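# Adjust a case latch hook so the lid seals

## Task

Fix this equipment case's badly adjusted latch by turning its threaded hook in or out. It is done when the latch draws the lid down hard enough on its gasket to seal, the lever still closes with at most a firm push, and the case ends up latched with the hook's tip caught behind the keeper's rim. The result must hold by itself, not because the robot is holding it. When finished, release everything and move the gripper away.

## Robot and tools

Robot: one six-joint arm with a two-finger parallel gripper; the only camera is cam_wrist (672x504), mounted on the wrist. Joints from base outward, with ranges in rad: waist -6.283..6.283, shoulder -2.304..2.304, elbow -4.224..0.061, forearm roll -6.283..6.283, wrist pitch -2.164..2.164, wrist roll -6.283..6.283. Load limits (N m): waist 55.8, shoulder 55.8, elbow 46.5, forearm roll 25.1, wrist pitch 17.6, wrist roll 17.6; a carried object adds to them.

Frames: everything is in the scene frame. Its origin sits on the tabletop under the arm base, +z is up, and looking along +x, +y is to the left. The base itself may be slightly tilted. In the gripper's own frame the fingers extend along +z and close along y. end_effector_position is the spot between the pads when closed, roughly 2 cm short of the fingertips; closing pushes the tips about 10 mm further along gripper +z. Reported hand position gets less accurate at long reach.

A row is 8 numbers in this order: x, y, z (metres, absolute target for end_effector_position in the scene frame), qw, qx, qy, qz (absolute target orientation, w first, scene frame), then opening. Opening is a scale from -1 (closed) to +1 (fully open, 0.084 m). So a row is an absolute pose plus gripper command, not an offset. Repeat the wanted quaternion in every row rather than copying the last reported one, which can drift.

execute_actions: argument actions is a list holding at most one item. Empty list {"actions": []} just reports the state. An action item {"rows": [[8 numbers], ...], "steps": n} holds 1 to 15 rows and n up to 15 (default 15); each control step is 1/30 s, one row per step, the last row repeating if rows run out. A wait item {"steps": n} (n up to 300) returns after n steps counted from the previous result, including your reply time. Optional pictures (boolean) controls images; by default they come back. A target more than 0.6 m from the last reported position along any gripper axis is refused and nothing is sent.

move: argument target is one 8-number row as above; speed is path top speed in m/s, 0.002 to 0.5, default 0.25, with rotation capped at twice that in rad/s. The gripper follows a straight line from its current pose to the target over 0.5 to 10 s (longer paths stop early), turning the short way. The opening is applied at the start. It does not avoid obstacles; the hand can lag, wander, or overshoot speed, especially near a straight arm. It returns once the hand and fingers settle, or 5 s after the path ends. The added "move:" line reports how it ended: done (settled near target), off_target, moving, held (last step blocked by a check) or fault, plus limits: paced means the sent pose was clipped; held means some steps were blocked, after which the arm may jump faster than speed. Distance from target is given too.

wait: seconds, 0 to 10; nothing new is commanded meanwhile.

zoom_image: camera "cam_wrist", region [x0, y0, x1, y1] in pixels of its last full image, top-left origin, up to 504x504; gives a detailed crop.

finished_scene: scene is the number of the current scene. Irreversible; call only after the latch is set, closed and released and the gripper is clear. Its result reports success and may give the next task.

Control behaviour: each step, the commanded pose is limited to within 70 mm and 16 degrees of the measured one, then damped inverse kinematics drives the joints, favouring position over orientation. After an action ends, the arm only continues to that last clipped pose, so check the reported pose and send the remainder. Joints accelerate to at most 3.14 rad/s over 0.16 s and move in sync. The elbow cannot fully straighten. The simulation keeps running while you think.

Result lines: the state gives pose, linear and angular velocities, and grip_measured (current finger opening on the command scale). "pose unreachable" means the clearance check (which treats any mount under the base as arm) altered or blocked the command; HELD marks affected steps. "Hand target" shows where the controller is currently heading. MOTOR HOT appears from 65 °C; at 80 °C an OVER-TEMPERATURE FAULT brakes the arm until it cools. A TORQUE FAULT happens when contact torque hits a load limit: the arm backs off a bit, pauses 10 s and drops the rest of the call.

Gripping: to hold something, command an opening well under grip_measured; a bigger gap squeezes harder, up to about 24 N per pad for parts up to 6 cm wide. Sending grip_measured back still presses lightly. Fast closes can squeeze extra hard.

Avoid: knocking or placing anything off the table (fails the task), drops, slips, slamming the lever, fast impacts, pushing far past contact, and prolonged loading that heats motors. Contacts are gentler with lower speed and targets only slightly beyond the surface. Turn the hook in small increments, test the lever closing force, and make sure the lid stays latched on its own before letting go and backing away.

Each tool is called after "Request:" in YAML: its name, and indented under it one key for each argument.

## Session

Request:
execute_actions:
  actions: []

Scene clock: 0.00 s of 9600.00 s.
end_effector_position=(+0.6982, +0.1761, +0.3420) grip_measured=+1.00 end_effector_quat_wxyz=(+0.043, +0.868, +0.427, -0.250) end_effector_velocity=(-0.001, -0.000, -0.000) end_effector_angular_velocity=(-0.001, +0.001, +0.000)
Joint positions: [ 0.652 -0.404 -1.499 -0.484 -1.287 -0.013  0.084]
Joint velocities: [-0.    -0.     0.001  0.     0.     0.    -0.   ]
Hand target: +0.698, +0.176, +0.342; +0.043, +0.868, +0.427, -0.250

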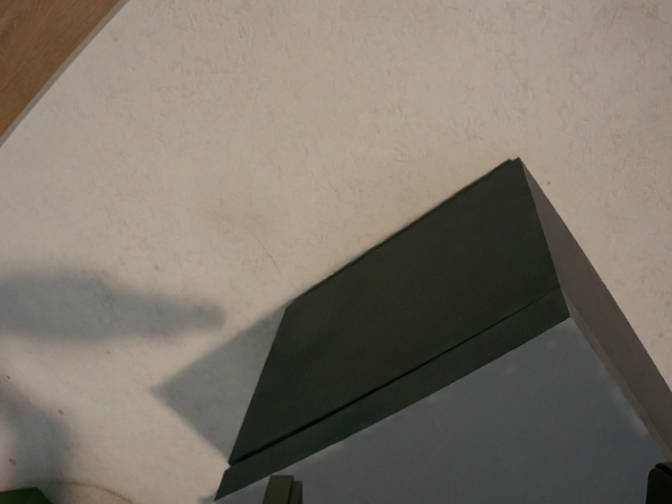

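Request:
move:
  target: [0.55,0.1,0.55,0,0.9,0.436,0,1]

Scene clock: 4.97 s of 9600.00 s.
end_effector_position=(+0.5508, +0.0995, +0.5493) grip_measured=+1.00 end_effector_quat_wxyz=(+0.001, +0.900, +0.436, +0.000) end_effector_velocity=(-0.000, -0.000, +0.003) end_effector_angular_velocity=(+0.003, -0.006, -0.002)
Joint positions: [ 1.013  0.484 -0.83  -0.632 -1.178  0.261  0.084]
Joint velocities: [ 0.007  0.006 -0.    -0.003 -0.004  0.005 -0.   ]
Hand target: +0.551, +0.099, +0.550; +0.001, +0.900, +0.436, +0.001
Off the commanded pose: 0.001 m, 0 deg.
move: done

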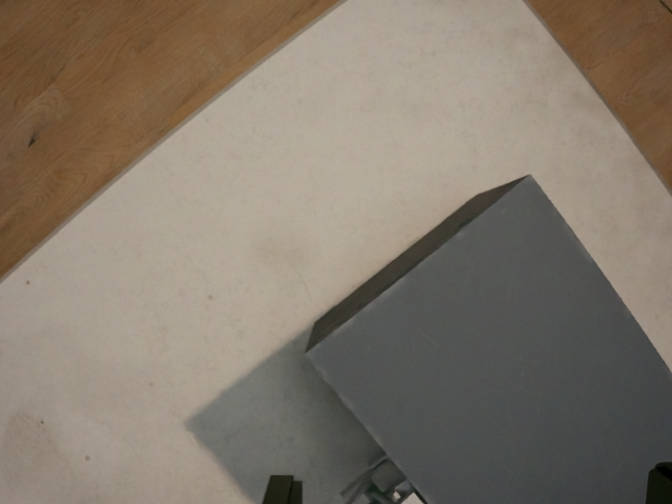

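Request:
move:
  target: [0.35,0.05,0.45,0,0.966,0,0.259,1]

Scene clock: 11.87 s of 9600.00 s.
end_effector_position=(+0.3678, +0.0524, +0.4559) grip_measured=+1.00 end_effector_quat_wxyz=(-0.005, +0.970, +0.033, +0.239) end_effector_velocity=(-0.001, -0.000, -0.001) end_effector_angular_velocity=(-0.002, -0.001, +0.003)
Joint positions: [ 1.836  0.885 -0.084 -0.99  -1.53   2.004  0.084]
Joint velocities: [ 0.002 -0.     0.003  0.    -0.001  0.001 -0.   ]
Hand target: +0.368, +0.052, +0.456; -0.005, +0.970, +0.034, +0.239
Off the commanded pose: 0.019 m, 5 deg.
move: held; limits=held; held on 7 of 72 steps, including the last
pose unreachable: on one or more control steps of this call an arm could not follow its commanded pose, so it was not sent that pose on those steps. On the call's last step it was still not sent that pose. It may still have moved: this result reports where it is.
cause: the commanded pose would bring two parts of the arm too close to each other (joints 3 (elbow) to 6 (wrist roll) lie between them).

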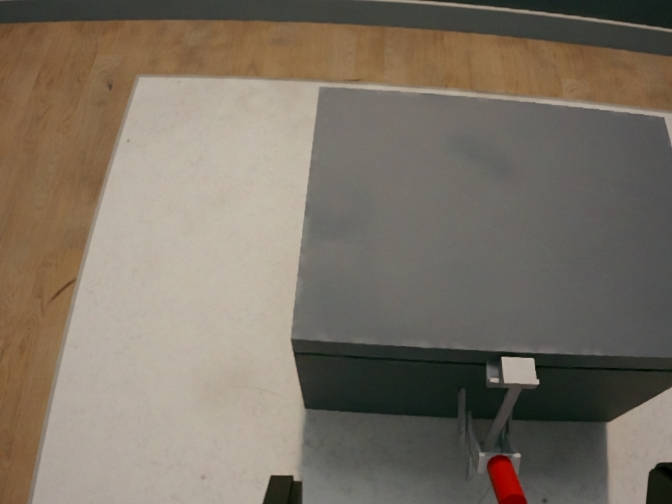

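Request:
move:
  target: [0.36,0.0,0.33,0,0.92,0,0.39,1]
  speed: 0.15

Scene clock: 16.63 s of 9600.00 s.
end_effector_position=(+0.3676, +0.0520, +0.4549) grip_measured=+1.00 end_effector_quat_wxyz=(-0.005, +0.970, +0.033, +0.240) end_effector_velocity=(-0.000, -0.000, -0.001) end_effector_angular_velocity=(-0.002, +0.001, +0.001)
Joint positions: [ 1.837  0.886 -0.08  -0.992 -1.53   2.007  0.084]
Joint velocities: [-0.    -0.     0.001  0.001  0.001 -0.001 -0.   ]
Hand target: +0.368, +0.052, +0.455; -0.005, +0.970, +0.033, +0.240
Off the commanded pose: 0.135 m, 19 deg; position and orientation clipped at the last step of the last action.
move: held; limits=paced,held; held on 38 of 41 steps, including the last
pose unreachable: on one or more control steps of this call an arm could not follow its commanded pose, so it was not sent that pose on those steps. On the call's last step it was still not sent that pose. It may still have moved: this result reports where it is.
cause: the commanded pose would bring two parts of the arm too close to each other (joints 2 (shoulder) to 4 (forearm roll) lie between them).

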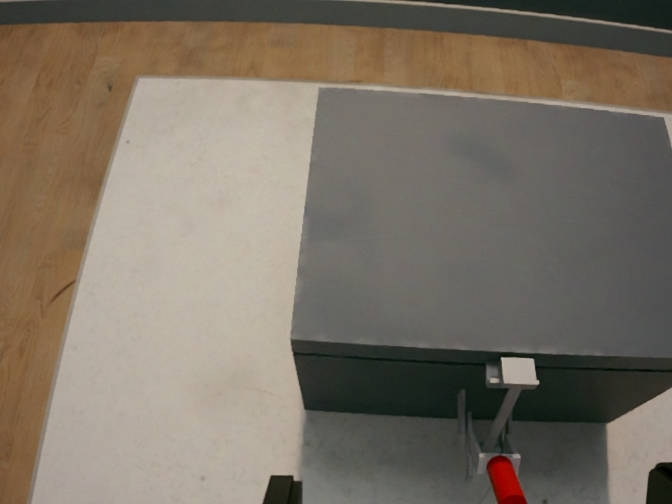

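Request:
move:
  target: [0.44,0.08,0.42,0,1,0,0,1]
  speed: 0.15

Scene clock: 27.13 s of 9600.00 s.
end_effector_position=(+0.4386, +0.0801, +0.4197) grip_measured=+1.00 end_effector_quat_wxyz=(+0.000, +1.000, +0.001, -0.002) end_effector_velocity=(+0.001, +0.000, -0.000) end_effector_angular_velocity=(+0.002, +0.011, +0.001)
Joint positions: [ 0.973  0.605 -0.399 -0.74  -0.914  1.353  0.084]
Joint velocities: [-0.011 -0.005 -0.007  0.014  0.005 -0.02   0.   ]
Hand target: +0.439, +0.080, +0.420; +0.000, +1.000, +0.001, -0.003
Off the commanded pose: 0.001 m, 0 deg.
move: done

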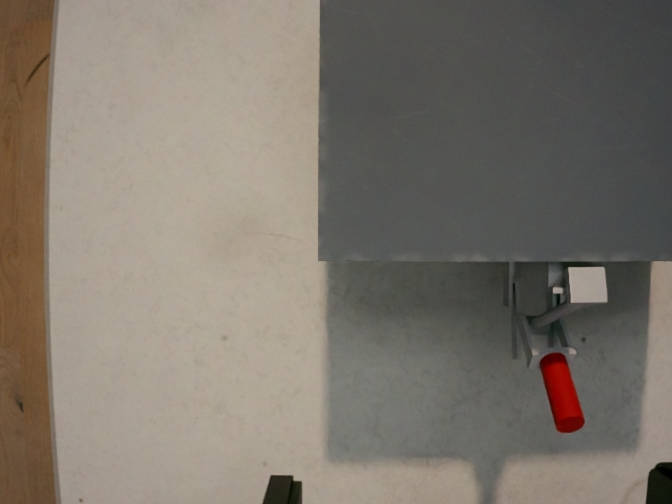

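Request:
move:
  target: [0.44,0.0,0.42,0,1,0,0,1]
  speed: 0.15

Request:
move:
  target: [0.44,0.0,0.36,0,1,0,0,1]
  speed: 0.1

Scene clock: 30.53 s of 9600.00 s.
end_effector_position=(+0.4399, +0.0006, +0.4198) grip_measured=+1.00 end_effector_quat_wxyz=(-0.000, +1.000, -0.000, -0.001) end_effector_velocity=(+0.000, -0.002, +0.000) end_effector_angular_velocity=(+0.006, +0.002, +0.002)
Joint positions: [ 0.688  0.841 -0.33  -0.634 -0.879  0.971  0.084]
Joint velocities: [-0.018  0.006 -0.     0.015  0.008 -0.029  0.   ]
Hand target: +0.440, +0.000, +0.420; -0.001, +1.000, -0.000, -0.001
Off the commanded pose: 0.001 m, 0 deg.
move: done

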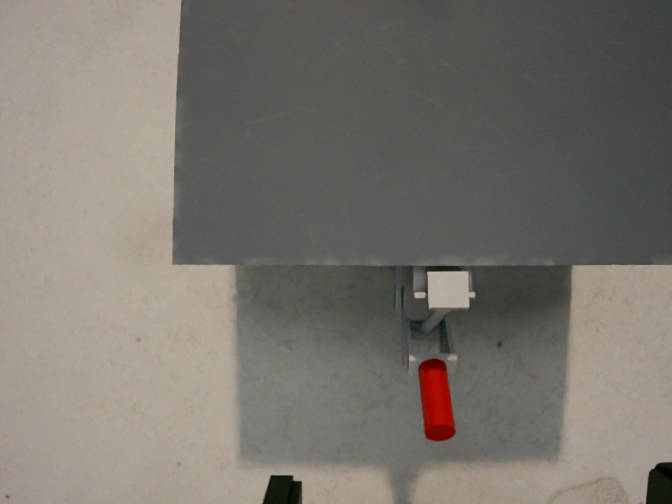

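Scene clock: 31.63 s of 9600.00 s.
end_effector_position=(+0.4398, +0.0000, +0.3603) grip_measured=+1.00 end_effector_quat_wxyz=(-0.000, +1.000, -0.000, -0.000) end_effector_velocity=(+0.001, +0.000, -0.002) end_effector_angular_velocity=(+0.000, -0.001, +0.002)
Joint positions: [ 0.536  0.715 -0.269 -0.722 -0.649  0.991  0.084]
Joint velocities: [-0.005 -0.007  0.001 -0.007  0.009  0.003  0.   ]
Hand target: +0.440, +0.000, +0.360; -0.000, +1.000, -0.000, -0.000
Off the commanded pose: 0.000 m, 0 deg.
move: done

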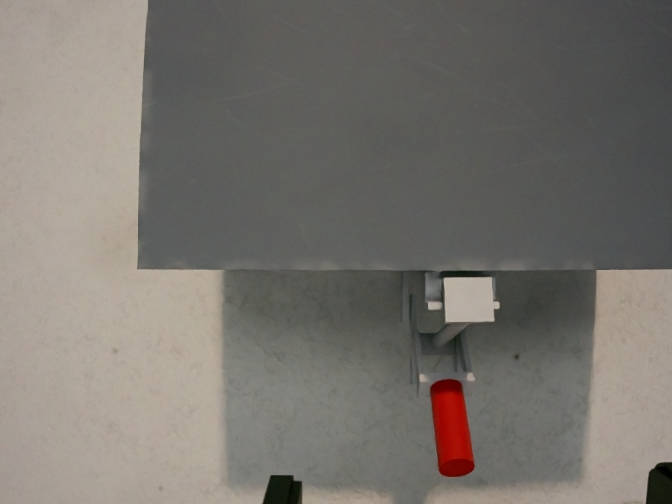

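Request:
move:
  target: [0.36,0.14,0.3,0.25,0.75,-0.433,0.433,1]
  speed: 0.2

Request:
move:
  target: [0.342,0.11,0.171,0.25,0.75,-0.433,0.433,1]
  speed: 0.15

Scene clock: 43.57 s of 9600.00 s.
end_effector_position=(+0.3615, +0.1393, +0.3016) grip_measured=+1.00 end_effector_quat_wxyz=(+0.248, +0.749, -0.433, +0.436) end_effector_velocity=(-0.001, +0.001, -0.001) end_effector_angular_velocity=(-0.005, -0.005, -0.006)
Joint positions: [ 1.301 -0.662 -0.645 -0.974 -1.519  3.563  0.084]
Joint velocities: [-0.001 -0.008 -0.007  0.006 -0.004  0.006 -0.   ]
Hand target: +0.361, +0.139, +0.302; +0.248, +0.749, -0.433, +0.436
Off the commanded pose: 0.002 m, 0 deg.
move: done

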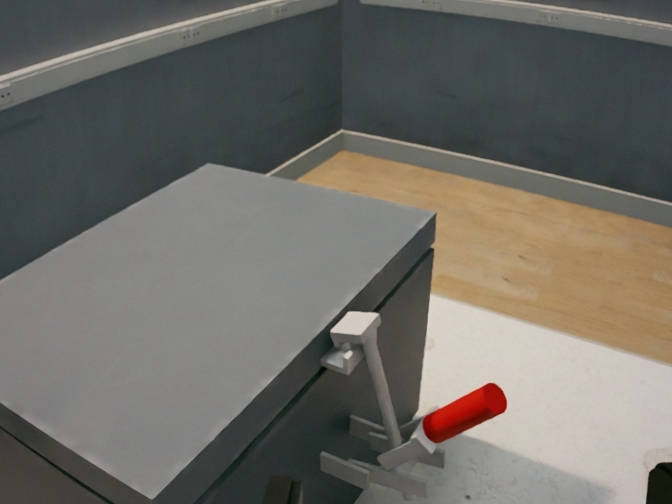

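Scene clock: 44.97 s of 9600.00 s.
end_effector_position=(+0.3420, +0.1102, +0.1714) grip_measured=+1.00 end_effector_quat_wxyz=(+0.250, +0.750, -0.433, +0.433) end_effector_velocity=(-0.000, -0.001, -0.002) end_effector_angular_velocity=(-0.001, +0.001, +0.000)
Joint positions: [ 1.11  -0.976 -0.715 -1.185 -1.421  3.787  0.084]
Joint velocities: [-0.004 -0.006 -0.002 -0.004  0.     0.003 -0.   ]
Hand target: +0.342, +0.110, +0.171; +0.250, +0.750, -0.433, +0.433
Off the commanded pose: 0.000 m, 0 deg.
move: done

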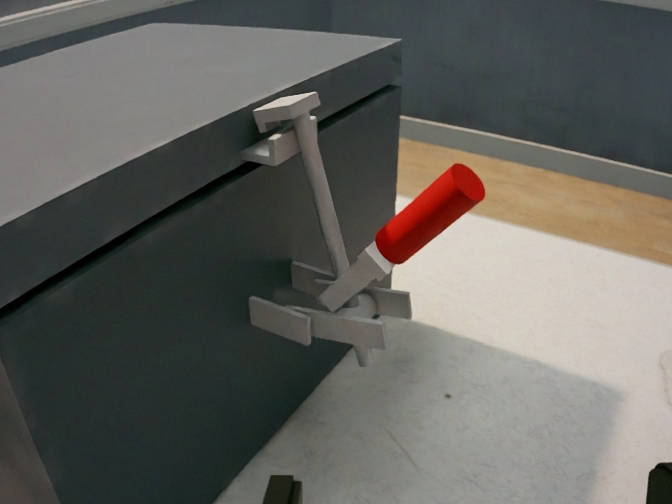

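Request:
zoom_image:
  camera: "cam_wrist"
  region: [220,70,500,390]

Region (220, 70, 500, 390) of cam_wrist's 672x504 image, scaled by 1.575, with more detail than that image has; it fills the left 441 columns of this view, and the rest is white.

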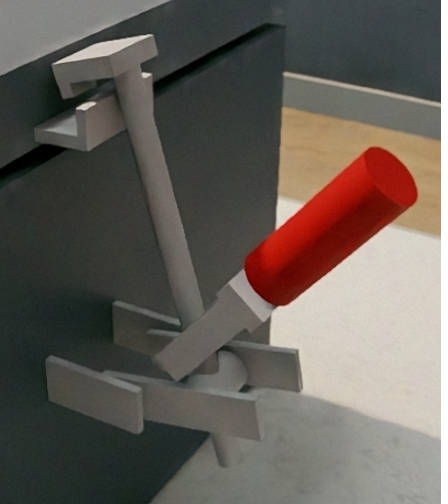

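Request:
move:
  target: [0.41,0.14,0.105,0.455,0.542,-0.542,0.455,1]
  speed: 0.1

Request:
zoom_image:
  camera: "cam_wrist"
  region: [200,50,600,450]

Scene clock: 54.73 s of 9600.00 s.
end_effector_position=(+0.4092, +0.1405, +0.1052) grip_measured=+1.00 end_effector_quat_wxyz=(+0.455, +0.542, -0.541, +0.454) end_effector_velocity=(+0.000, +0.000, -0.001) end_effector_angular_velocity=(-0.007, +0.000, -0.008)
Joint positions: [ 0.812 -1.211 -1.314 -0.867 -1.659  3.643  0.084]
Joint velocities: [-0.004 -0.005 -0.009  0.006 -0.005 -0.002 -0.   ]
Hand target: +0.409, +0.141, +0.105; +0.456, +0.542, -0.541, +0.454
Off the commanded pose: 0.001 m, 0 deg.
move: done

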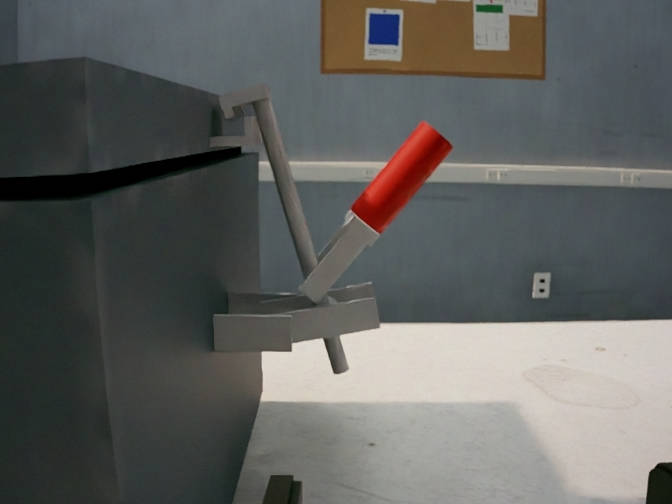

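Region (200, 50, 600, 450) of cam_wrist's 672x504 image, scaled by 1.260, with more detail than that image has.

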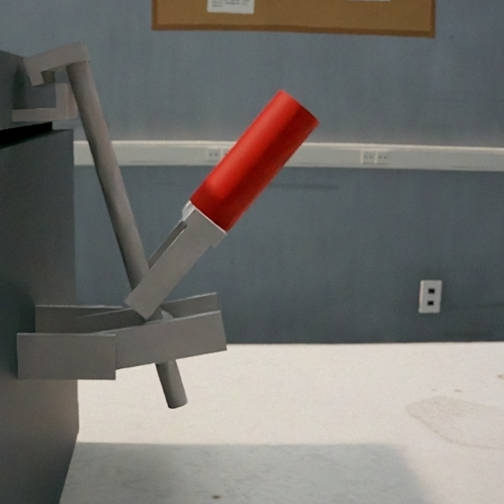

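Request:
move:
  target: [0.41,0.1,0.3,0,0.5,-0.866,0,-0.76]
  speed: 0.2

Request:
move:
  target: [0.46,-0.034,0.3,0,0,1,0,-0.76]
  speed: 0.2

Scene clock: 79.67 s of 9600.00 s.
end_effector_position=(+0.4094, +0.0994, +0.2985) grip_measured=-0.78 end_effector_quat_wxyz=(-0.001, -0.499, +0.866, -0.001) end_effector_velocity=(+0.001, -0.000, +0.002) end_effector_angular_velocity=(+0.010, -0.002, -0.004)
Joint positions: [ 0.829  0.3   -0.283 -1.159 -0.581  3.869  0.01 ]
Joint velocities: [-0.004  0.014  0.004  0.005  0.008 -0.009 -0.   ]
Hand target: +0.409, +0.099, +0.299; -0.000, -0.499, +0.867, -0.000
Off the commanded pose: 0.002 m, 0 deg.
move: done

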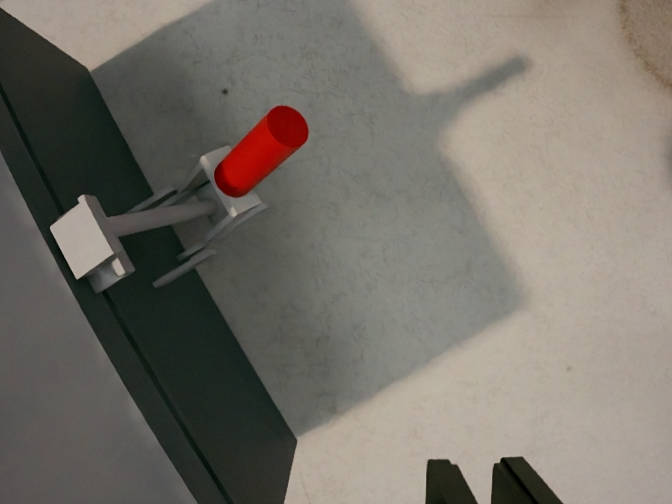

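Scene clock: 82.70 s of 9600.00 s.
end_effector_position=(+0.4594, -0.0329, +0.2997) grip_measured=-0.78 end_effector_quat_wxyz=(-0.002, -0.000, +1.000, +0.001) end_effector_velocity=(-0.000, -0.002, -0.000) end_effector_angular_velocity=(+0.003, +0.004, -0.012)
Joint positions: [ 0.255  0.529 -0.278 -0.831 -0.372  4.057  0.01 ]
Joint velocities: [-0.012  0.001 -0.001  0.024  0.005 -0.02  -0.   ]
Hand target: +0.459, -0.033, +0.300; -0.002, +0.000, +1.000, +0.001
Off the commanded pose: 0.001 m, 0 deg.
move: done

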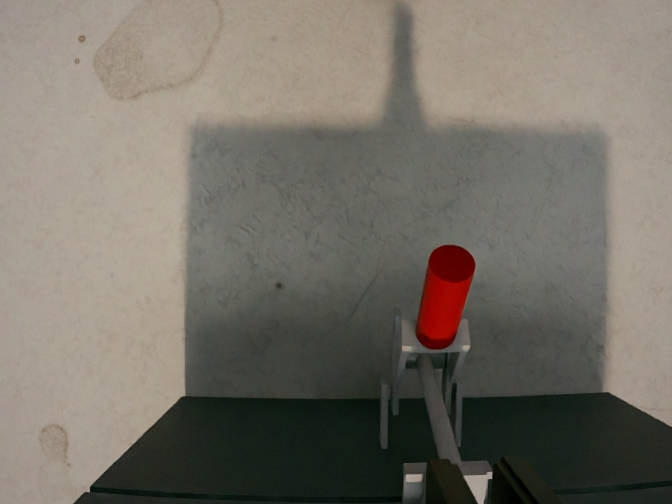

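Request:
move:
  target: [0.44,-0.028,0.255,0,0,1,0,-0.76]
  speed: 0.1

Scene clock: 88.67 s of 9600.00 s.
end_effector_position=(+0.4403, -0.0282, +0.2554) grip_measured=-0.78 end_effector_quat_wxyz=(-0.000, -0.000, +1.000, +0.000) end_effector_velocity=(+0.000, -0.000, -0.001) end_effector_angular_velocity=(-0.011, -0.017, -0.002)
Joint positions: [ 0.233  0.392 -0.233 -1.329 -0.269  4.561  0.01 ]
Joint velocities: [ 0.012 -0.001  0.009 -0.102 -0.012  0.112  0.   ]
Hand target: +0.440, -0.028, +0.255; +0.000, -0.000, +1.000, -0.000
Off the commanded pose: 0.000 m, 0 deg.
move: done

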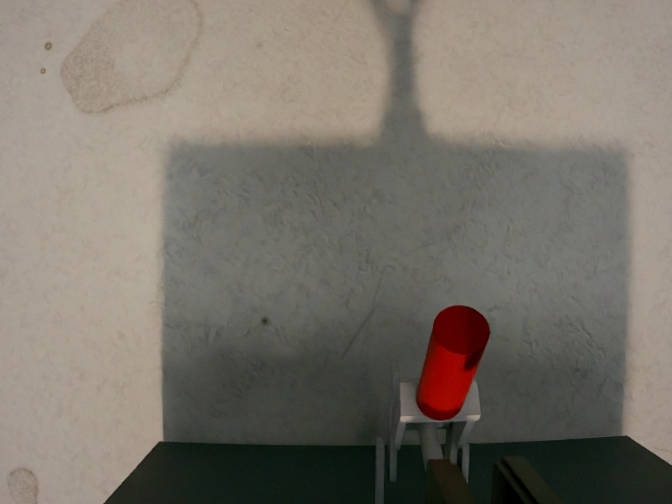

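Request:
move:
  target: [0.407,-0.025,0.245,0,0,1,0,-0.76]
  speed: 0.05

Request:
move:
  target: [0.405,-0.025,0.17,0,0,1,0,-0.76]
  speed: 0.03

Scene clock: 92.63 s of 9600.00 s.
end_effector_position=(+0.4074, -0.0251, +0.2453) grip_measured=-0.78 end_effector_quat_wxyz=(-0.000, -0.000, +1.000, +0.000) end_effector_velocity=(-0.002, +0.000, -0.001) end_effector_angular_velocity=(-0.002, -0.007, -0.002)
Joint positions: [ 0.251  0.397 -0.155 -1.582 -0.272  4.839  0.01 ]
Joint velocities: [ 0.003 -0.     0.009 -0.054 -0.004  0.058 -0.   ]
Hand target: +0.407, -0.025, +0.245; +0.000, -0.000, +1.000, -0.000
Off the commanded pose: 0.001 m, 0 deg.
move: done

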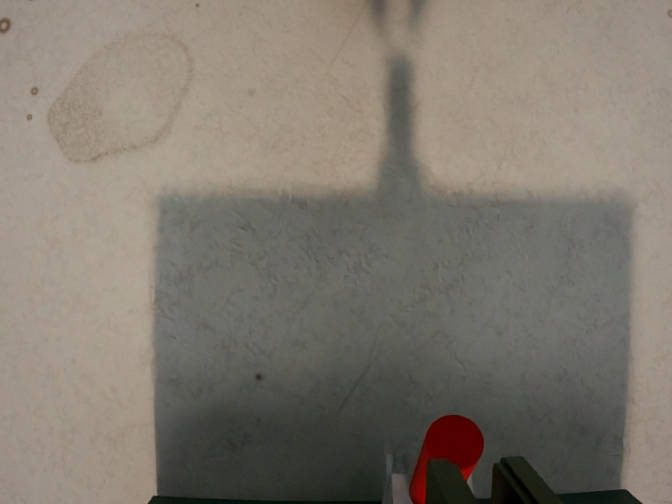

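Scene clock: 95.47 s of 9600.00 s.
end_effector_position=(+0.4047, -0.0243, +0.1705) grip_measured=-0.78 end_effector_quat_wxyz=(+0.000, -0.000, +1.000, +0.001) end_effector_velocity=(+0.001, -0.000, -0.002) end_effector_angular_velocity=(+0.002, -0.003, -0.001)
Joint positions: [ 0.169  0.03  -0.214 -2.524 -0.396  5.747  0.01 ]
Joint velocities: [-0.005 -0.009 -0.003 -0.023 -0.007  0.02   0.   ]
Hand target: +0.405, -0.024, +0.170; +0.001, +0.000, +1.000, +0.001
Off the commanded pose: 0.001 m, 0 deg.
move: done

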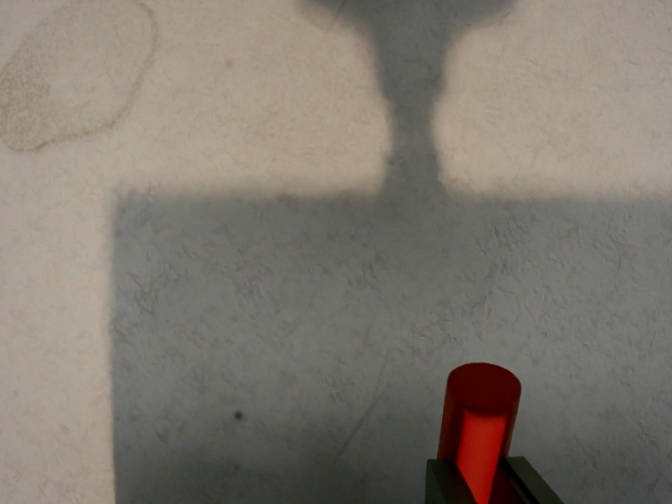

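Request:
execute_actions:
  actions:
    - {"rows":[[0.405,-0.025,0.168,0,0,1,0,-0.76],[0.405,-0.025,0.166,0,0,1,0,-0.76],[0.405,-0.025,0.164,0,0,1,0,-0.76],[0.405,-0.025,0.162,0,0,1,0,-0.76],[0.405,-0.025,0.160,0,0,1,0,-0.76],[0.405,-0.025,0.158,0,0,1,0,-0.76],[0.405,-0.025,0.156,0,0,1,0,-0.76],[0.405,-0.025,0.154,0,0,1,0,-0.76],[0.405,-0.025,0.152,0,0,1,0,-0.76],[0.405,-0.025,0.150,0,0,1,0,-0.76]],"steps":15}

Scene clock: 98.00 s of 9600.00 s.
end_effector_position=(+0.4028, -0.0244, +0.1517) grip_measured=-0.77 end_effector_quat_wxyz=(-0.003, -0.000, +1.000, +0.001) end_effector_velocity=(-0.004, +0.000, -0.015) end_effector_angular_velocity=(+0.010, +0.008, -0.002)
Joint positions: [ 0.152 -0.058 -0.238 -2.615 -0.443  5.83   0.01 ]
Joint velocities: [-0.021 -0.07  -0.017 -0.095 -0.032  0.082 -0.   ]
Hand target: +0.405, -0.025, +0.150; -0.000, +0.000, +1.000, +0.000
Off the commanded pose: 0.003 m, 0 deg.
Steps of this call (steps 1 to 61: nothing new was sent; steps 62 to 76: all 15 steps of this action). Readings (end_effector_position):
62: (+0.4054, -0.0245, +0.1703)
63: (+0.4053, -0.0246, +0.1699)
65: (+0.4049, -0.0247, +0.1679)
69: (+0.4043, -0.0246, +0.1616)
76: the state above

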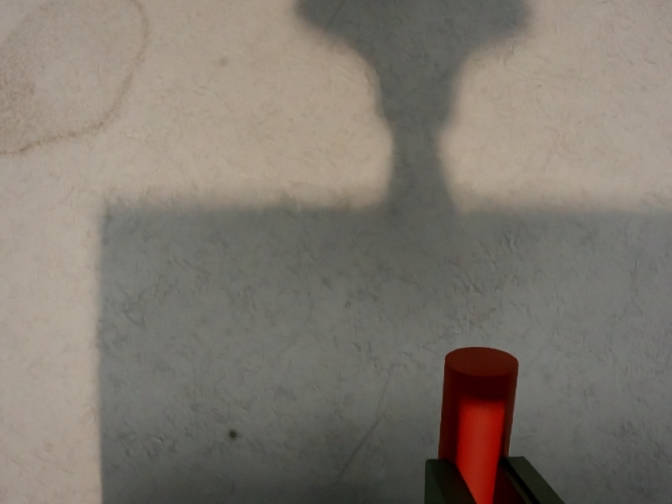

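Request:
move:
  target: [0.405,-0.025,0.13,0,0,1,0,-0.76]
  speed: 0.02

Scene clock: 100.33 s of 9600.00 s.
end_effector_position=(+0.3913, -0.0239, +0.1315) grip_measured=-0.77 end_effector_quat_wxyz=(-0.014, -0.001, +1.000, +0.003) end_effector_velocity=(-0.001, +0.000, -0.001) end_effector_angular_velocity=(+0.001, +0.001, -0.001)
Joint positions: [ 0.133 -0.152 -0.256 -2.698 -0.487  5.902  0.01 ]
Joint velocities: [-0.001 -0.006  0.    -0.007 -0.004  0.007 -0.   ]
Hand target: +0.405, -0.025, +0.130; -0.000, +0.000, +1.000, +0.000
Off the commanded pose: 0.014 m, 2 deg.
move: off_target

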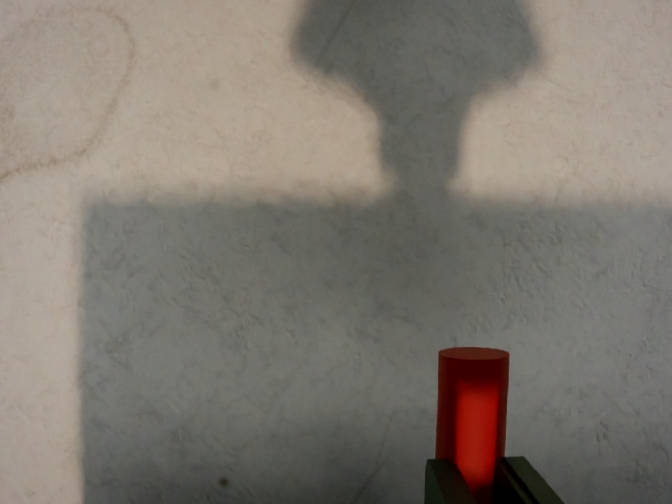

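Request:
move:
  target: [0.405,-0.025,0.22,0,0,1,0,-0.76]
  speed: 0.04

Request:
move:
  target: [0.41,0.1,0.28,0,0.5,-0.866,0,1]
  speed: 0.2

Request:
move:
  target: [0.41,0.12,0.105,0.455,0.542,-0.542,0.455,1]
  speed: 0.2

Request:
zoom_image:
  camera: "cam_wrist"
  region: [150,40,500,440]

Scene clock: 107.03 s of 9600.00 s.
end_effector_position=(+0.4048, -0.0255, +0.2193) grip_measured=-0.78 end_effector_quat_wxyz=(+0.000, +0.000, +1.000, -0.000) end_effector_velocity=(+0.000, -0.000, +0.003) end_effector_angular_velocity=(-0.011, +0.013, +0.004)
Joint positions: [ 0.218  0.271 -0.164 -2.025 -0.284  5.27   0.01 ]
Joint velocities: [ 0.013  0.007 -0.007  0.12  -0.001 -0.112 -0.   ]
Hand target: +0.405, -0.026, +0.220; -0.000, -0.000, +1.000, -0.001
Off the commanded pose: 0.001 m, 0 deg.
move: done

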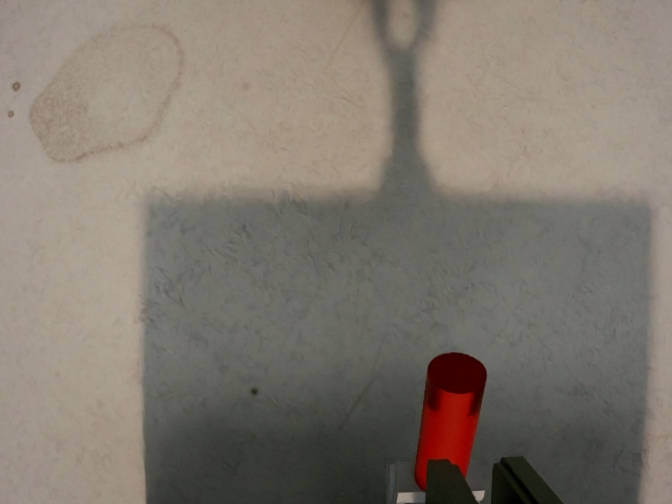

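Scene clock: 110.10 s of 9600.00 s.
end_effector_position=(+0.4099, +0.0991, +0.2798) grip_measured=+1.00 end_effector_quat_wxyz=(-0.000, -0.500, +0.866, -0.001) end_effector_velocity=(-0.000, +0.001, +0.001) end_effector_angular_velocity=(-0.001, +0.003, +0.009)
Joint positions: [ 0.79   0.239 -0.283 -1.274 -0.541  3.963  0.084]
Joint velocities: [ 0.003 -0.001 -0.002  0.011 -0.002 -0.017  0.   ]
Hand target: +0.410, +0.099, +0.280; -0.000, -0.500, +0.866, -0.001
Off the commanded pose: 0.001 m, 0 deg.
move: done

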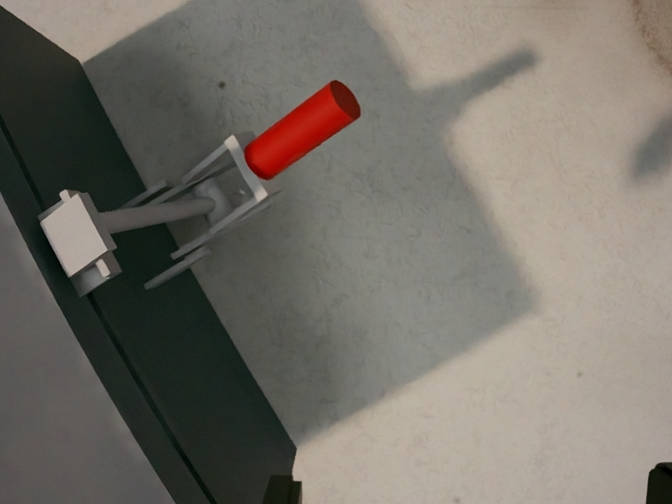

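Scene clock: 114.23 s of 9600.00 s.
end_effector_position=(+0.4107, +0.1207, +0.1065) grip_measured=+1.00 end_effector_quat_wxyz=(+0.454, +0.542, -0.542, +0.455) end_effector_velocity=(+0.000, -0.000, -0.001) end_effector_angular_velocity=(-0.011, +0.002, +0.004)
Joint positions: [ 0.788 -1.184 -1.263 -0.892 -1.641  3.663  0.084]
Joint velocities: [-0.002 -0.009 -0.008  0.    -0.01  -0.002  0.   ]
Hand target: +0.411, +0.121, +0.106; +0.454, +0.542, -0.541, +0.455
Off the commanded pose: 0.002 m, 0 deg.
move: done

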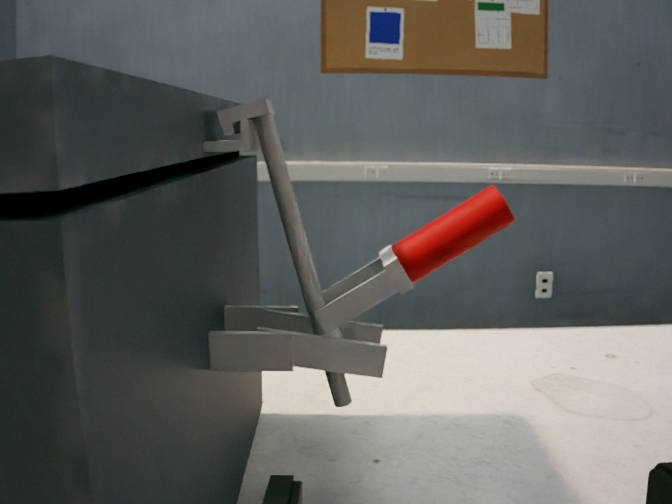

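Region (150, 40, 500, 440) of cam_wrist's 672x504 image, scaled by 1.260, with more detail than that image has; it fills the left 441 columns of this view, and the rest is white.

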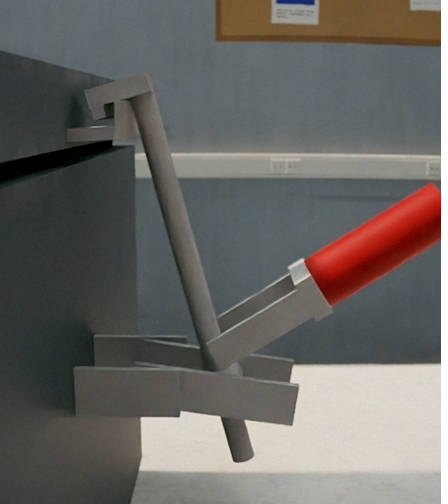

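Request:
move:
  target: [0.385,0.06,0.115,0.455,0.542,-0.542,0.455,-1]
  speed: 0.1

Request:
move:
  target: [0.385,-0.022,0.115,0.455,0.542,-0.542,0.455,-1]
  speed: 0.08

Request:
move:
  target: [0.392,-0.022,0.162,0.455,0.542,-0.542,0.455,-1]
  speed: 0.03

Request:
move:
  target: [0.385,0.1,0.15,0.455,0.542,-0.542,0.455,-1]
  speed: 0.1

Scene clock: 124.73 s of 9600.00 s.
end_effector_position=(+0.3853, +0.0602, +0.1150) grip_measured=-1.00 end_effector_quat_wxyz=(+0.455, +0.542, -0.542, +0.455) end_effector_velocity=(-0.001, -0.002, +0.000) end_effector_angular_velocity=(-0.000, +0.000, +0.001)
Joint positions: [ 0.735 -1.123 -1.082 -0.939 -1.568  3.756  0.   ]
Joint velocities: [-0.002  0.002  0.007 -0.003  0.002  0.003  0.   ]
Hand target: +0.385, +0.060, +0.115; +0.455, +0.542, -0.542, +0.455
Off the commanded pose: 0.000 m, 0 deg.
move: done

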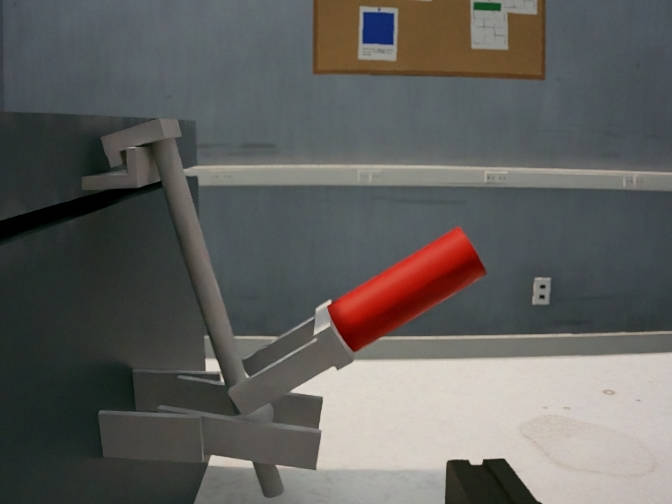

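Scene clock: 126.17 s of 9600.00 s.
end_effector_position=(+0.3852, -0.0216, +0.1150) grip_measured=-1.00 end_effector_quat_wxyz=(+0.455, +0.542, -0.542, +0.454) end_effector_velocity=(-0.000, -0.002, -0.000) end_effector_angular_velocity=(+0.001, +0.001, +0.000)
Joint positions: [ 0.597 -1.056 -0.929 -1.079 -1.532  3.835  0.   ]
Joint velocities: [-0.004  0.002  0.004 -0.005  0.001  0.001  0.   ]
Hand target: +0.385, -0.022, +0.115; +0.455, +0.542, -0.542, +0.454
Off the commanded pose: 0.000 m, 0 deg.
move: done

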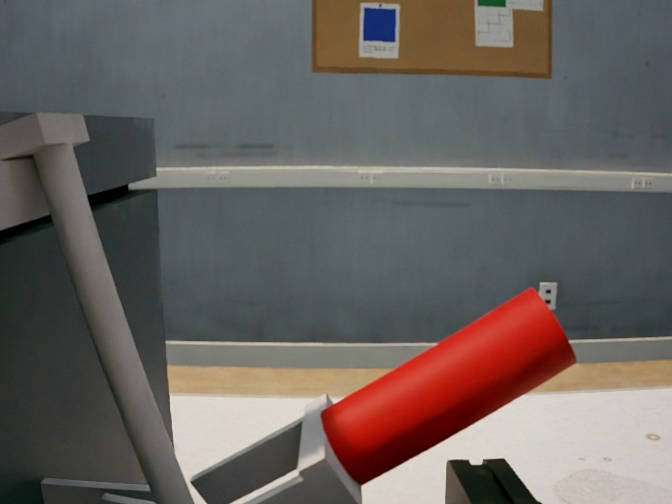

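Scene clock: 128.07 s of 9600.00 s.
end_effector_position=(+0.3920, -0.0221, +0.1618) grip_measured=-1.00 end_effector_quat_wxyz=(+0.455, +0.542, -0.542, +0.455) end_effector_velocity=(-0.000, -0.000, +0.002) end_effector_angular_velocity=(-0.002, +0.001, +0.001)
Joint positions: [ 0.636 -0.936 -0.838 -1.038 -1.543  3.808  0.   ]
Joint velocities: [ 0.002  0.004  0.004  0.002 -0.001 -0.001  0.   ]
Hand target: +0.392, -0.022, +0.162; +0.455, +0.542, -0.542, +0.455
Off the commanded pose: 0.000 m, 0 deg.
move: done

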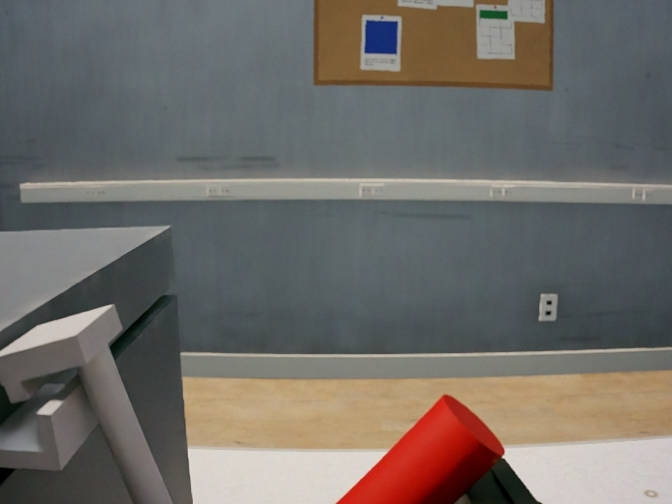

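Scene clock: 129.77 s of 9600.00 s.
end_effector_position=(+0.3848, +0.0995, +0.1501) grip_measured=-1.00 end_effector_quat_wxyz=(+0.455, +0.541, -0.541, +0.455) end_effector_velocity=(+0.000, +0.002, -0.000) end_effector_angular_velocity=(-0.000, +0.000, +0.001)
Joint positions: [ 0.827 -1.083 -1.097 -0.847 -1.602  3.714  0.   ]
Joint velocities: [ 0.003 -0.003 -0.006  0.002 -0.002 -0.002  0.   ]
Hand target: +0.385, +0.100, +0.150; +0.455, +0.541, -0.542, +0.455
Off the commanded pose: 0.001 m, 0 deg.
move: done

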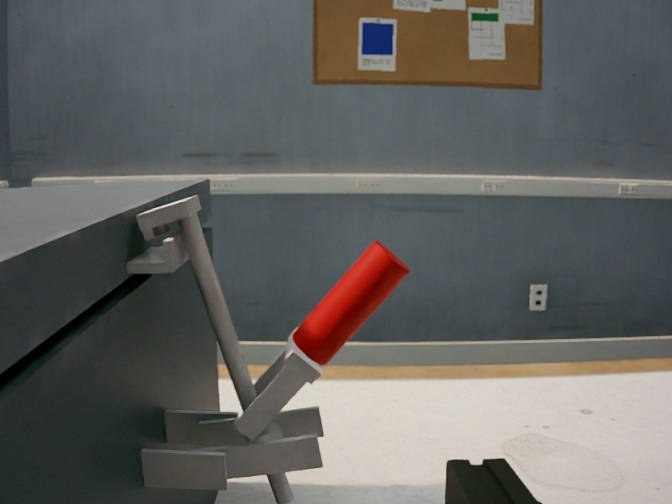

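Request:
move:
  target: [0.42,0.1,0.29,0,0.5,-0.866,0,0]
  speed: 0.2

Request:
move:
  target: [0.52,-0.026,0.28,0,0,1,0,0]
  speed: 0.2

Scene clock: 139.13 s of 9600.00 s.
end_effector_position=(+0.4191, +0.0996, +0.2885) grip_measured=-0.01 end_effector_quat_wxyz=(-0.001, -0.499, +0.866, -0.000) end_effector_velocity=(+0.001, -0.000, +0.001) end_effector_angular_velocity=(+0.010, -0.003, -0.003)
Joint positions: [ 0.789  0.26  -0.303 -1.209 -0.553  3.887  0.044]
Joint velocities: [-0.005  0.011  0.004 -0.002  0.009 -0.002 -0.   ]
Hand target: +0.419, +0.100, +0.289; -0.000, -0.499, +0.867, -0.000
Off the commanded pose: 0.002 m, 0 deg.
move: done

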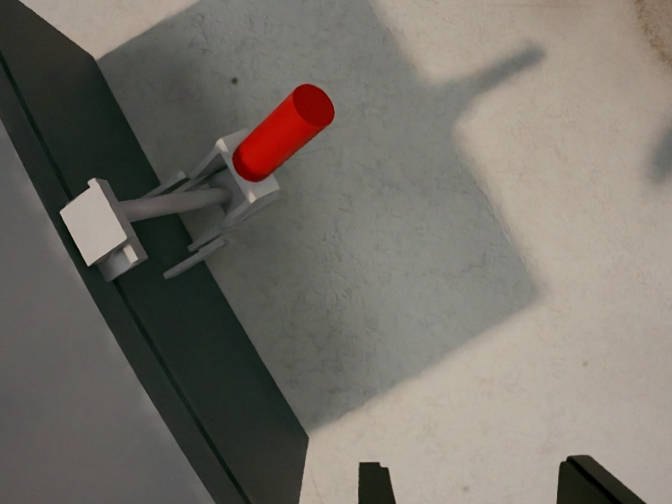

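Scene clock: 142.17 s of 9600.00 s.
end_effector_position=(+0.5193, -0.0248, +0.2797) grip_measured=-0.01 end_effector_quat_wxyz=(-0.002, -0.000, +1.000, +0.001) end_effector_velocity=(+0.001, -0.001, -0.000) end_effector_angular_velocity=(+0.003, +0.002, -0.013)
Joint positions: [ 0.239  0.332 -0.434 -0.908 -0.336  4.127  0.044]
Joint velocities: [-0.007 -0.001 -0.004  0.018  0.004 -0.011  0.   ]
Hand target: +0.519, -0.025, +0.280; -0.002, +0.000, +1.000, +0.001
Off the commanded pose: 0.001 m, 0 deg.
move: done

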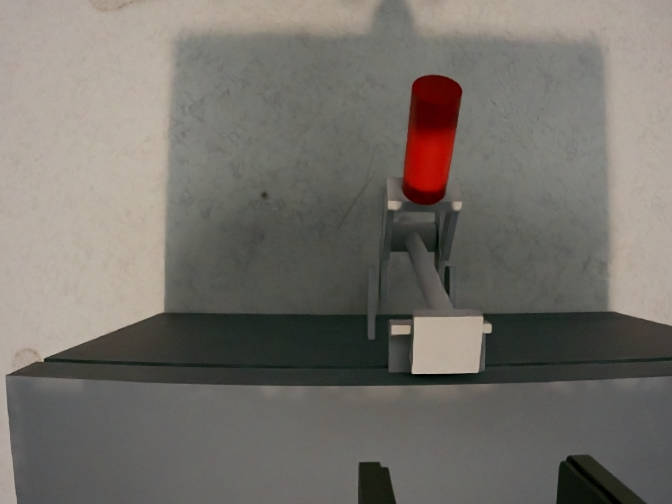

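Request:
move:
  target: [0.478,-0.025,0.26,0,0,1,0,0]
  speed: 0.08

Request:
move:
  target: [0.478,-0.025,0.232,0,0,1,0,0]
  speed: 0.03

Request:
move:
  target: [0.478,-0.025,0.232,0,0,1,0,-0.8]
  speed: 0.03

Scene clock: 145.97 s of 9600.00 s.
end_effector_position=(+0.4784, -0.0252, +0.2603) grip_measured=-0.01 end_effector_quat_wxyz=(-0.000, -0.000, +1.000, +0.000) end_effector_velocity=(-0.002, -0.000, -0.001) end_effector_angular_velocity=(-0.008, -0.010, -0.001)
Joint positions: [ 0.235  0.342 -0.329 -1.175 -0.285  4.403  0.044]
Joint velocities: [ 0.006  0.001  0.01  -0.072 -0.005  0.078 -0.   ]
Hand target: +0.478, -0.025, +0.260; +0.000, -0.000, +1.000, -0.000
Off the commanded pose: 0.001 m, 0 deg.
move: done

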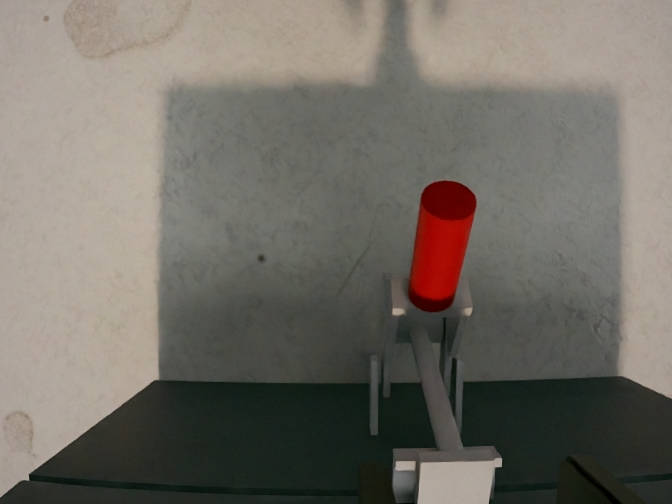

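Scene clock: 147.23 s of 9600.00 s.
end_effector_position=(+0.4782, -0.0250, +0.2324) grip_measured=-0.01 end_effector_quat_wxyz=(-0.000, -0.000, +1.000, +0.000) end_effector_velocity=(-0.002, +0.000, -0.003) end_effector_angular_velocity=(-0.002, -0.008, -0.001)
Joint positions: [ 0.209  0.239 -0.338 -1.516 -0.249  4.734  0.044]
Joint velocities: [ 0.001 -0.006  0.008 -0.088 -0.002  0.091  0.   ]
Hand target: +0.478, -0.025, +0.232; +0.000, +0.000, +1.000, +0.000
Off the commanded pose: 0.000 m, 0 deg.
move: done

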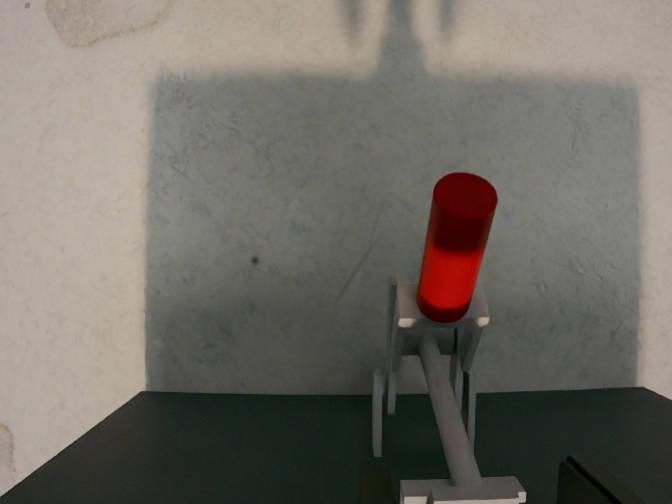

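Scene clock: 147.93 s of 9600.00 s.
end_effector_position=(+0.4780, -0.0250, +0.2320) grip_measured=-0.82 end_effector_quat_wxyz=(-0.000, +0.000, +1.000, -0.000) end_effector_velocity=(+0.001, -0.000, +0.000) end_effector_angular_velocity=(-0.000, -0.002, -0.001)
Joint positions: [ 0.209  0.238 -0.338 -1.525 -0.249  4.743  0.008]
Joint velocities: [-0.     0.    -0.001 -0.003 -0.     0.003  0.   ]
Hand target: +0.478, -0.025, +0.232; +0.000, +0.000, +1.000, +0.000
Off the commanded pose: 0.000 m, 0 deg.
move: done

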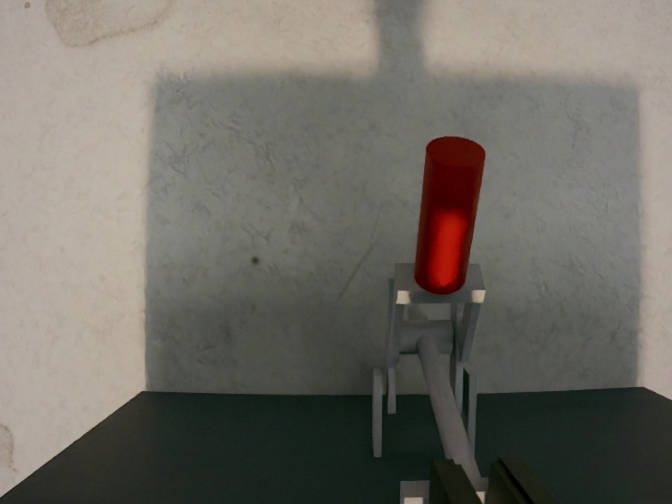

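Request:
move:
  target: [0.478,-0.025,0.24,0,0,1,0,-0.8]
  speed: 0.03

Request:
move:
  target: [0.478,-0.025,0.24,0,0,1,0,-0.3]
  speed: 0.03

Request:
move:
  target: [0.478,-0.025,0.222,0,0,1,0,-0.3]
  speed: 0.01

Scene clock: 152.57 s of 9600.00 s.
end_effector_position=(+0.4779, -0.0250, +0.2397) grip_measured=-0.82 end_effector_quat_wxyz=(+0.000, +0.000, +1.000, -0.000) end_effector_velocity=(-0.001, -0.000, +0.002) end_effector_angular_velocity=(-0.001, +0.007, +0.002)
Joint positions: [ 0.216  0.267 -0.334 -1.425 -0.256  4.647  0.008]
Joint velocities: [ 0.001  0.006  0.     0.049 -0.003 -0.05  -0.   ]
Hand target: +0.478, -0.025, +0.240; -0.000, +0.000, +1.000, -0.000
Off the commanded pose: 0.000 m, 0 deg.
move: done

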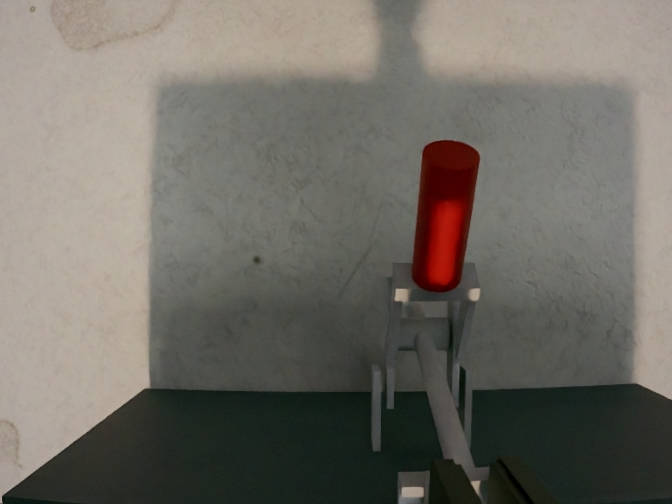

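Scene clock: 153.27 s of 9600.00 s.
end_effector_position=(+0.4780, -0.0250, +0.2400) grip_measured=-0.32 end_effector_quat_wxyz=(+0.000, +0.000, +1.000, -0.000) end_effector_velocity=(-0.000, -0.000, +0.000) end_effector_angular_velocity=(-0.000, +0.000, +0.001)
Joint positions: [ 0.216  0.268 -0.334 -1.42  -0.256  4.641  0.03 ]
Joint velocities: [-0.     0.     0.     0.002 -0.001 -0.002 -0.   ]
Hand target: +0.478, -0.025, +0.240; -0.000, -0.000, +1.000, -0.000
Off the commanded pose: 0.000 m, 0 deg.
move: done

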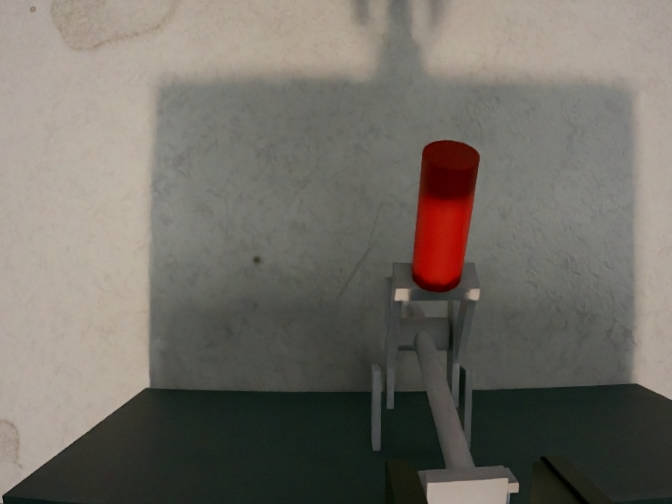

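Scene clock: 155.30 s of 9600.00 s.
end_effector_position=(+0.4781, -0.0250, +0.2223) grip_measured=-0.32 end_effector_quat_wxyz=(+0.000, -0.000, +1.000, +0.000) end_effector_velocity=(-0.001, -0.000, -0.002) end_effector_angular_velocity=(-0.000, -0.003, -0.001)
Joint positions: [ 0.2    0.202 -0.343 -1.658 -0.245  4.872  0.03 ]
Joint velocities: [-0.002 -0.005  0.002 -0.04  -0.     0.04  -0.   ]
Hand target: +0.478, -0.025, +0.222; +0.000, +0.000, +1.000, +0.000
Off the commanded pose: 0.000 m, 0 deg.
move: done

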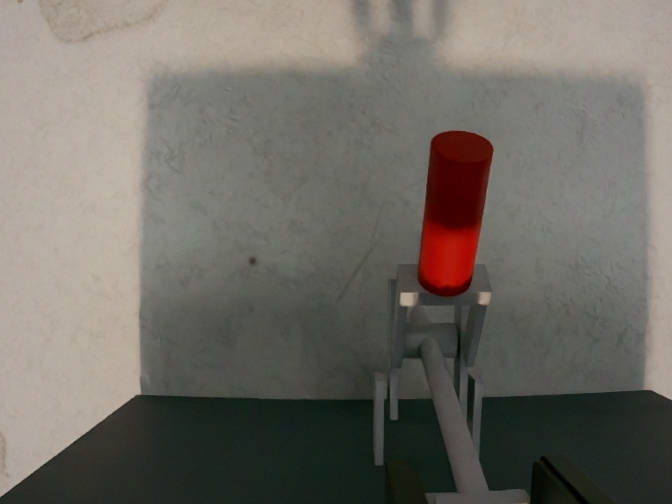

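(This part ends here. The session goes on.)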